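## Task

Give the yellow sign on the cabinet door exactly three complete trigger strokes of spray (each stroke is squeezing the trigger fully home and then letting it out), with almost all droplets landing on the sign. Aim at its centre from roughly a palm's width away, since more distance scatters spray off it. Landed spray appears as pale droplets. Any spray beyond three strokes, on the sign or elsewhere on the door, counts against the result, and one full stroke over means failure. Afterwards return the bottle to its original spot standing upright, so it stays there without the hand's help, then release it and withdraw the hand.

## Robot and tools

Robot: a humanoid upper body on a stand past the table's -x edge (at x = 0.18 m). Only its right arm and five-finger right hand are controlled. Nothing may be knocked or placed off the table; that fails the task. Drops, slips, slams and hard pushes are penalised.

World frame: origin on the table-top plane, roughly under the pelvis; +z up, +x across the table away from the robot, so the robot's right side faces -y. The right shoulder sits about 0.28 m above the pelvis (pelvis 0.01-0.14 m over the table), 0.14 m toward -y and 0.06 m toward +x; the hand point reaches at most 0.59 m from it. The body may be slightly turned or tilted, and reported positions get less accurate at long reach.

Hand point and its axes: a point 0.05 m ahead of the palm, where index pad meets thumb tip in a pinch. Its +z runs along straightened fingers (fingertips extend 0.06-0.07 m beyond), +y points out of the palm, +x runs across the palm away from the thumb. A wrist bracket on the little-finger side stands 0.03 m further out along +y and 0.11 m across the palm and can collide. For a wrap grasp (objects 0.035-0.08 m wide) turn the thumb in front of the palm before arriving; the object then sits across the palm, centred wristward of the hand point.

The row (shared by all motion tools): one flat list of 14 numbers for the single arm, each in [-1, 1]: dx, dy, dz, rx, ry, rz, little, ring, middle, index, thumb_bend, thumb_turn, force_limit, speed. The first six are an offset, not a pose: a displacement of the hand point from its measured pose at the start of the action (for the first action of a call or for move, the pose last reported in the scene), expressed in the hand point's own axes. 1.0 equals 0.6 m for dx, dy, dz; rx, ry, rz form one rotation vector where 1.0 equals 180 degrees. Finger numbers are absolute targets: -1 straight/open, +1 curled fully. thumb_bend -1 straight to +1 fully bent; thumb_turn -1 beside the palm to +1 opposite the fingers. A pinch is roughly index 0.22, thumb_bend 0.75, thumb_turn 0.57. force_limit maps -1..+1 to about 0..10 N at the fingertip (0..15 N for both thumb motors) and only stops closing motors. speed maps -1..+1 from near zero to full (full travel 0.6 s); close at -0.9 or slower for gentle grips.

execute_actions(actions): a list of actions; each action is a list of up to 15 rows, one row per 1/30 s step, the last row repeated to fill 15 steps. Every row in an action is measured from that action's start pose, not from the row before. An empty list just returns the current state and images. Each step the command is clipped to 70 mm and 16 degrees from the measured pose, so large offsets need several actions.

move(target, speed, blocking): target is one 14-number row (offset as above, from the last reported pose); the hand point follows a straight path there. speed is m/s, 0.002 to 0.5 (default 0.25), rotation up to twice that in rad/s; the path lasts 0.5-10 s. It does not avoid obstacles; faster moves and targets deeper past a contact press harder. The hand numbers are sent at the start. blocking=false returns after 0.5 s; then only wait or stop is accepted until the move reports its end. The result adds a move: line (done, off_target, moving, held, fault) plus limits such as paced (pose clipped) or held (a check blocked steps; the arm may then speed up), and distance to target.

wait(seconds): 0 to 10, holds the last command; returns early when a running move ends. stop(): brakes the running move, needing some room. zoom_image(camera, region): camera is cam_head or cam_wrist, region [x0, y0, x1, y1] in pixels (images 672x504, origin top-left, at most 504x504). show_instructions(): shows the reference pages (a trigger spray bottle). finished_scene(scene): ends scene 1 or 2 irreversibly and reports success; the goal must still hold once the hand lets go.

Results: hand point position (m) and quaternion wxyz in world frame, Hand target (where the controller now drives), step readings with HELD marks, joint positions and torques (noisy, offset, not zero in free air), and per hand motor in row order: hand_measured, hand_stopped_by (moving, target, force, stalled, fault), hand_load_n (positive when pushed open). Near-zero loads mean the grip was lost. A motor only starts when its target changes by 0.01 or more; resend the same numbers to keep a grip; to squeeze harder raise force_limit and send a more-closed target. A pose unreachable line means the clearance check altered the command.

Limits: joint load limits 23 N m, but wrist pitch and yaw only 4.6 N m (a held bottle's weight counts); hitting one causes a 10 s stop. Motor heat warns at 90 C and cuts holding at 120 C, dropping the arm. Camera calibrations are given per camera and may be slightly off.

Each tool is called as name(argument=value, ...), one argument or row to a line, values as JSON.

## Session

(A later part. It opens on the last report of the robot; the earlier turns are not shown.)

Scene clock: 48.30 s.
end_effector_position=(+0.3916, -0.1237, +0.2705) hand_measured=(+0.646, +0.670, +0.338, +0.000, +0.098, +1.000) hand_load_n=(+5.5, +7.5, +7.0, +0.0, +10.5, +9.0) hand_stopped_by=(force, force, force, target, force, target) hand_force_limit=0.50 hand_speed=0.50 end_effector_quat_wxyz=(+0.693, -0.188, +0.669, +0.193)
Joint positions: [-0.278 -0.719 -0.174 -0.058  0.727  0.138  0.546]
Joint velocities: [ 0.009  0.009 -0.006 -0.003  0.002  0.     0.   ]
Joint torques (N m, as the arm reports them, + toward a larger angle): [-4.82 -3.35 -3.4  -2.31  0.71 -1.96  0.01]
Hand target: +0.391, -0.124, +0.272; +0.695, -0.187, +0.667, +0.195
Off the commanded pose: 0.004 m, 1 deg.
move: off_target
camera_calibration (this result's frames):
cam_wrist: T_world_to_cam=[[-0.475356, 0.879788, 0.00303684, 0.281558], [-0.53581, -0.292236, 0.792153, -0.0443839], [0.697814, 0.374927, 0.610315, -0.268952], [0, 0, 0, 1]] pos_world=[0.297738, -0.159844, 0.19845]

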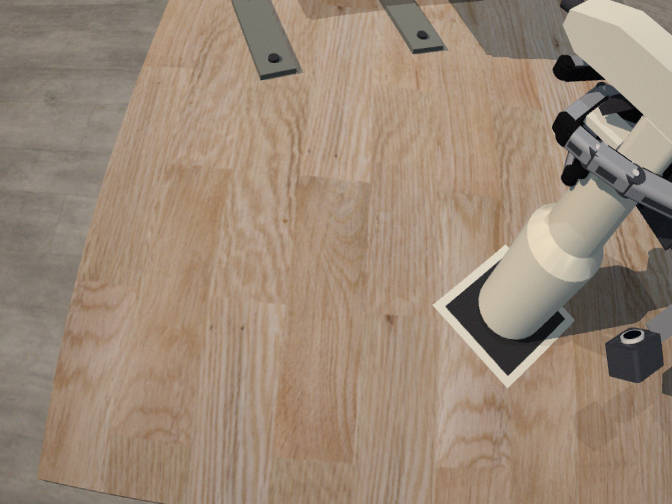

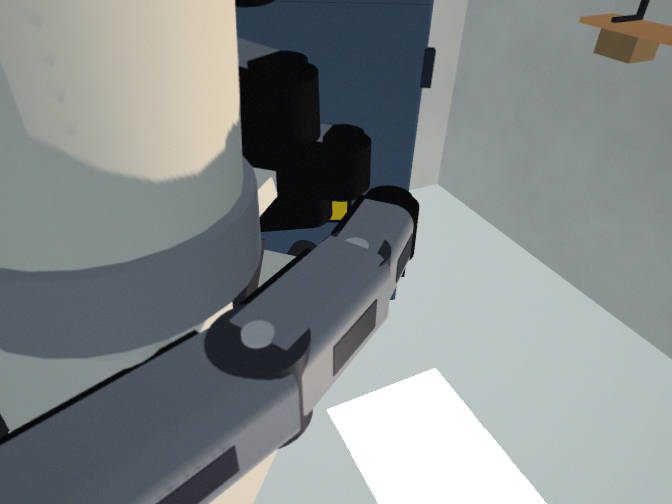

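move(
  target=[0.028,0.004,0,0,0,0,0.95,0.95,0.7,0,0.3,1,0.5,0.5],
  speed=0.03,
)

execute_actions(
  actions=[
    [[0,0,0,0,0,0,-1,-1,-1,-1,-1,1,0,-0.6]],
    [[0,0,0,0,0,0,-1,-1,-1,-1,-1,1,0,0.8]],
    [[0,0,0,0,0,0,-1,-1,-1,-1,-1,1,0,0.8]],
  ],
)

move(
  target=[0,-0.02,-0.11,0,0,0,-1,-1,-1,-1,-1,1,0,0.6],
  speed=0.1,
)

move(
  target=[0,-0.2,-0.02,0.05,0,0,-1,-1,-1,-1,-1,1,0,0.6],
  speed=0.15,
)

Scene clock: 51.73 s.
end_effector_position=(+0.3915, -0.1228, +0.2554) hand_measured=(+0.646, +0.670, +0.338, +0.000, +0.098, +1.000) hand_load_n=(+5.5, +7.5, +7.0, +0.0, +10.5, +9.0) hand_stopped_by=(force, force, force, target, force, target) hand_force_limit=0.50 hand_speed=0.50 end_effector_quat_wxyz=(+0.694, -0.185, +0.668, +0.193)
Joint positions: [-0.272 -0.682 -0.141  0.005  0.692  0.058  0.564]
Joint velocities: [ 0.006 -0.006  0.008  0.005 -0.014 -0.006  0.   ]
Joint torques (N m, as the arm reports them, + toward a larger angle): [-4.36 -3.25 -2.79 -2.31  0.37 -1.95 -0.03]
Hand target: +0.391, -0.122, +0.254; +0.693, -0.187, +0.669, +0.192
Off the commanded pose: 0.002 m, 0 deg.
move: done
camera_calibration (this result's frames):
cam_wrist: T_world_to_cam=[[-0.471812, 0.881687, 0.0045652, 0.279223], [-0.539204, -0.29263, 0.789701, -0.030301], [0.697605, 0.370129, 0.613475, -0.261365], [0, 0, 0, 1]] pos_world=[0.297732, -0.158315, 0.182995]

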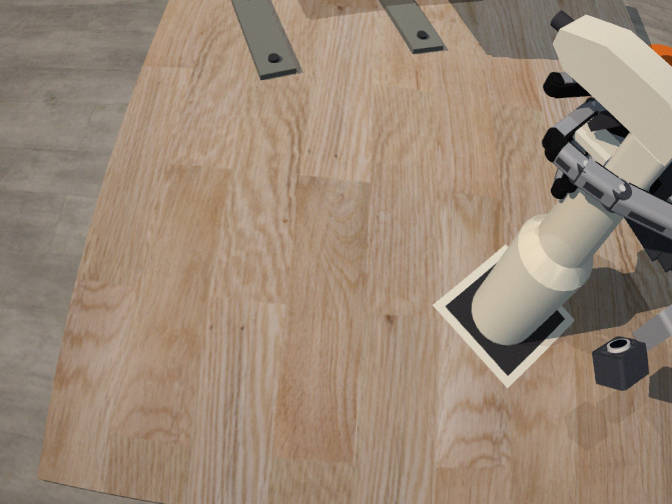

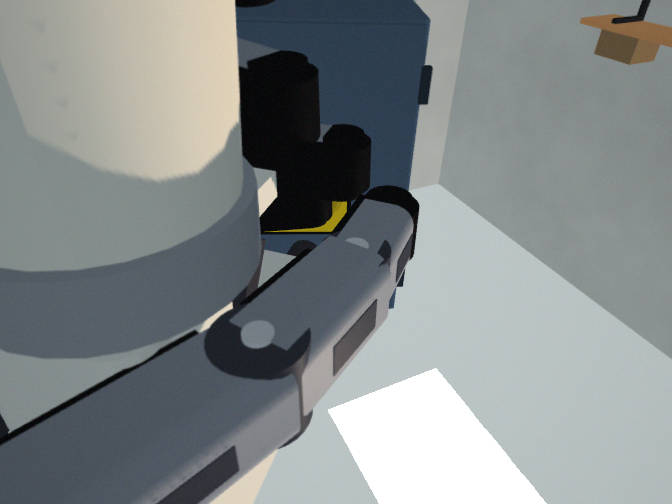

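Scene clock: 53.23 s.
end_effector_position=(+0.3915, -0.1224, +0.2570) hand_measured=(-1.000, -1.000, -1.000, -1.000, -1.000, +1.000) hand_load_n=(+0.0, +0.0, +0.0, +0.0, +0.0, +0.0) hand_stopped_by=(target, target, target, target, target, target) hand_force_limit=0.00 hand_speed=0.80 end_effector_quat_wxyz=(+0.696, -0.186, +0.666, +0.192)
Joint positions: [-0.275 -0.682 -0.141  0.004  0.692  0.055  0.564]
Joint velocities: [0.011 0.003 0.002 0.006 0.011 0.    0.   ]
Joint torques (N m, as the arm reports them, + toward a larger angle): [-3.84 -3.25 -2.67 -2.09  0.35 -1.44 -0.09]
Hand target: +0.392, -0.122, +0.257; +0.696, -0.186, +0.666, +0.192
Off the commanded pose: 0.000 m, 0 deg.
Step readings (end_effector_position; steps 1 to 15: 1st action; 16 to 30: 2nd action; 31 to 45: 3rd action):
0: (+0.3915, -0.1228, +0.2554)
1: (+0.3915, -0.1228, +0.2554)
2: (+0.3915, -0.1228, +0.2554)
4: (+0.3915, -0.1228, +0.2554)
8: (+0.3915, -0.1223, +0.2572)
15: (+0.3915, -0.1224, +0.2570)
16: (+0.3915, -0.1224, +0.2570)
17: (+0.3915, -0.1224, +0.2570)
19: (+0.3915, -0.1224, +0.2570)
23: (+0.3915, -0.1224, +0.2570)
30: (+0.3915, -0.1224, +0.2570)
31: (+0.3915, -0.1224, +0.2570)
32: (+0.3915, -0.1224, +0.2570)
34: (+0.3915, -0.1224, +0.2570)
38: (+0.3915, -0.1224, +0.2570)
45: end_effector_position above
camera_calibration (this result's frames):
cam_wrist: T_world_to_cam=[[-0.472664, 0.881241, 0.00178278, 0.279865], [-0.543611, -0.293164, 0.786475, -0.0289576], [0.693596, 0.370769, 0.61762, -0.261871], [0, 0, 0, 1]] pos_world=[0.298173, -0.158024, 0.184012]

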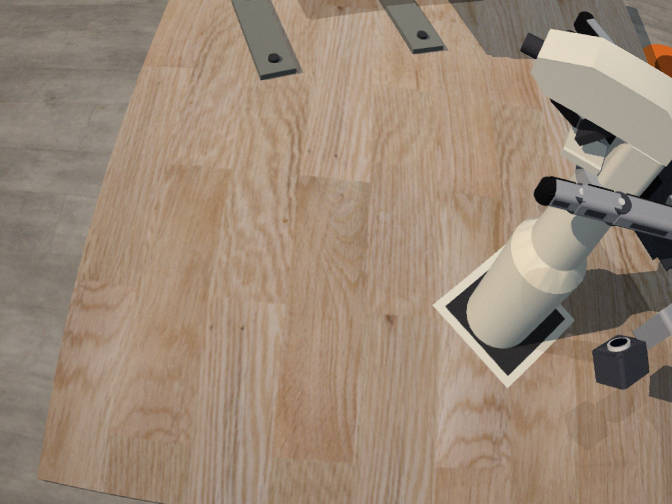

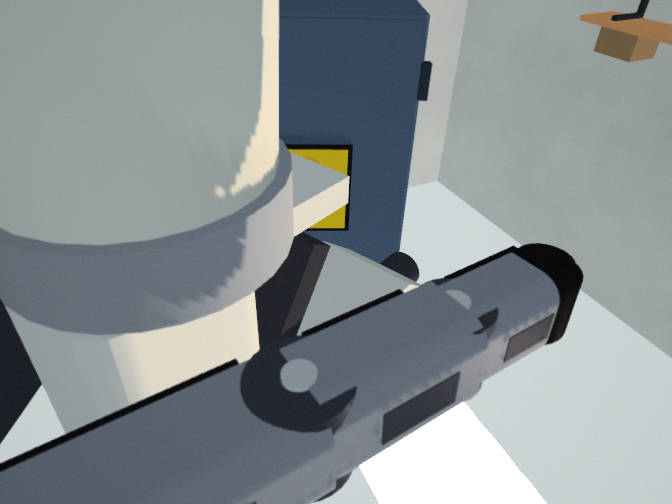

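Scene clock: 54.23 s.
end_effector_position=(+0.3410, -0.1677, +0.2544) hand_measured=(-1.000, -1.000, -1.000, -1.000, -1.000, +1.000) hand_load_n=(+0.0, +0.0, +0.0, +0.0, +0.0, +0.0) hand_stopped_by=(target, target, target, target, target, target) hand_force_limit=0.00 hand_speed=0.60 end_effector_quat_wxyz=(+0.697, -0.184, +0.667, +0.188)
Joint positions: [-0.006 -0.723 -0.332 -0.045  0.785 -0.026  0.733]
Joint velocities: [ 0.005 -0.002 -0.009  0.     0.     0.     0.005]
Joint torques (N m, as the arm reports them, + toward a larger angle): [-1.91 -3.66 -3.3  -2.03  0.83 -1.48  0.01]
Hand target: +0.340, -0.168, +0.257; +0.699, -0.184, +0.664, +0.189
Off the commanded pose: 0.001 m, 1 deg.
move: done
camera_calibration (this result's frames):
cam_wrist: T_world_to_cam=[[-0.464225, 0.885717, -0.000714198, 0.294375], [-0.54661, -0.285857, 0.787085, -0.0655552], [0.696931, 0.365775, 0.616844, -0.210222], [0, 0, 0, 1]] pos_world=[0.247334, -0.202579, 0.181482]

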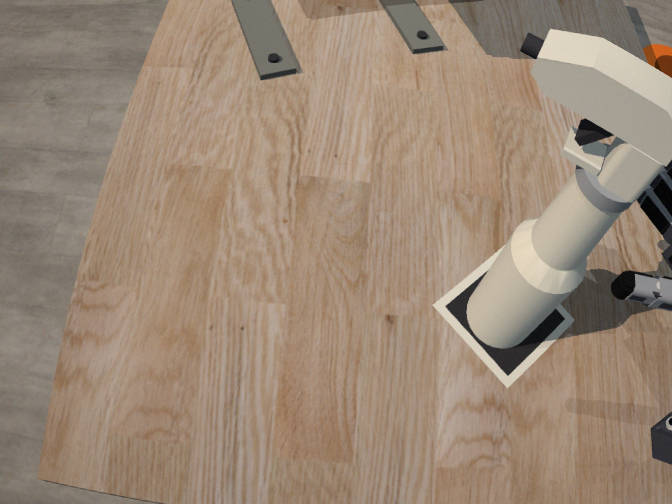

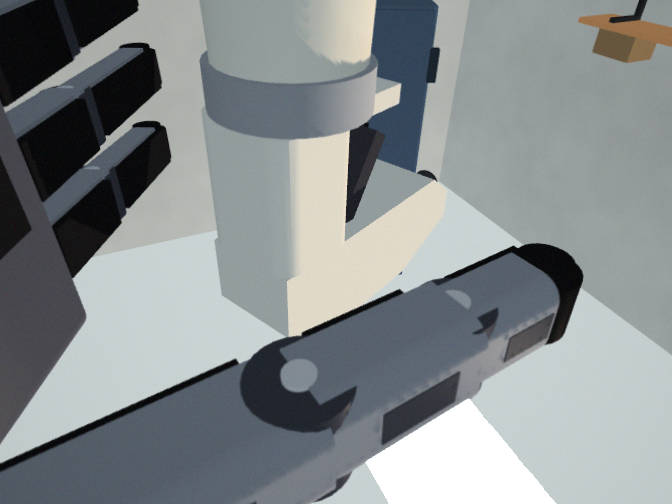

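Scene clock: 55.50 s.
end_effector_position=(+0.3901, -0.2774, +0.2585) hand_measured=(-1.000, -1.000, -1.000, -1.000, -1.000, +1.000) hand_load_n=(+0.0, +0.0, +0.0, +0.0, +0.0, +0.0) hand_stopped_by=(target, target, target, target, target, target) hand_force_limit=0.00 hand_speed=0.60 end_effector_quat_wxyz=(+0.713, -0.129, +0.676, +0.132)
Joint positions: [-0.404 -0.873 -0.389  0.753  0.761 -0.171  1.039]
Joint velocities: [-0.015  0.     0.003  0.028  0.017 -0.009  0.005]
Joint torques (N m, as the arm reports them, + toward a larger angle): [-4.   -5.92 -2.49 -1.44  0.31 -1.23  0.01]
Hand target: +0.390, -0.277, +0.258; +0.712, -0.133, +0.677, +0.131
Off the commanded pose: 0.004 m, 1 deg.
move: off_target
camera_calibration (this result's frames):
cam_wrist: T_world_to_cam=[[-0.315827, 0.948816, -0.00111775, 0.374083], [-0.593252, -0.196553, 0.780653, -0.0286517], [0.740476, 0.247215, 0.624964, -0.258843], [0, 0, 0, 1]] pos_world=[0.292815, -0.296577, 0.184552]

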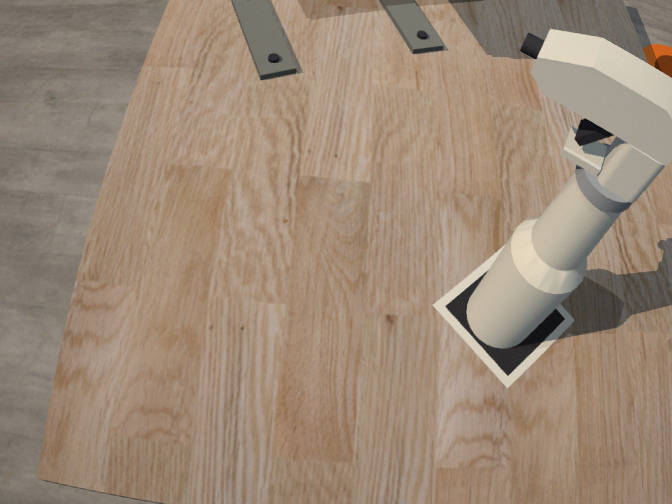

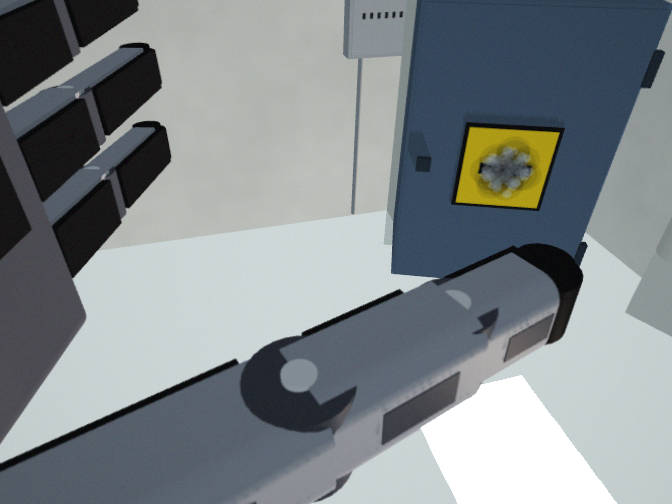

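finished_scene(
  scene=2,
)

The scene is finished: the task was done.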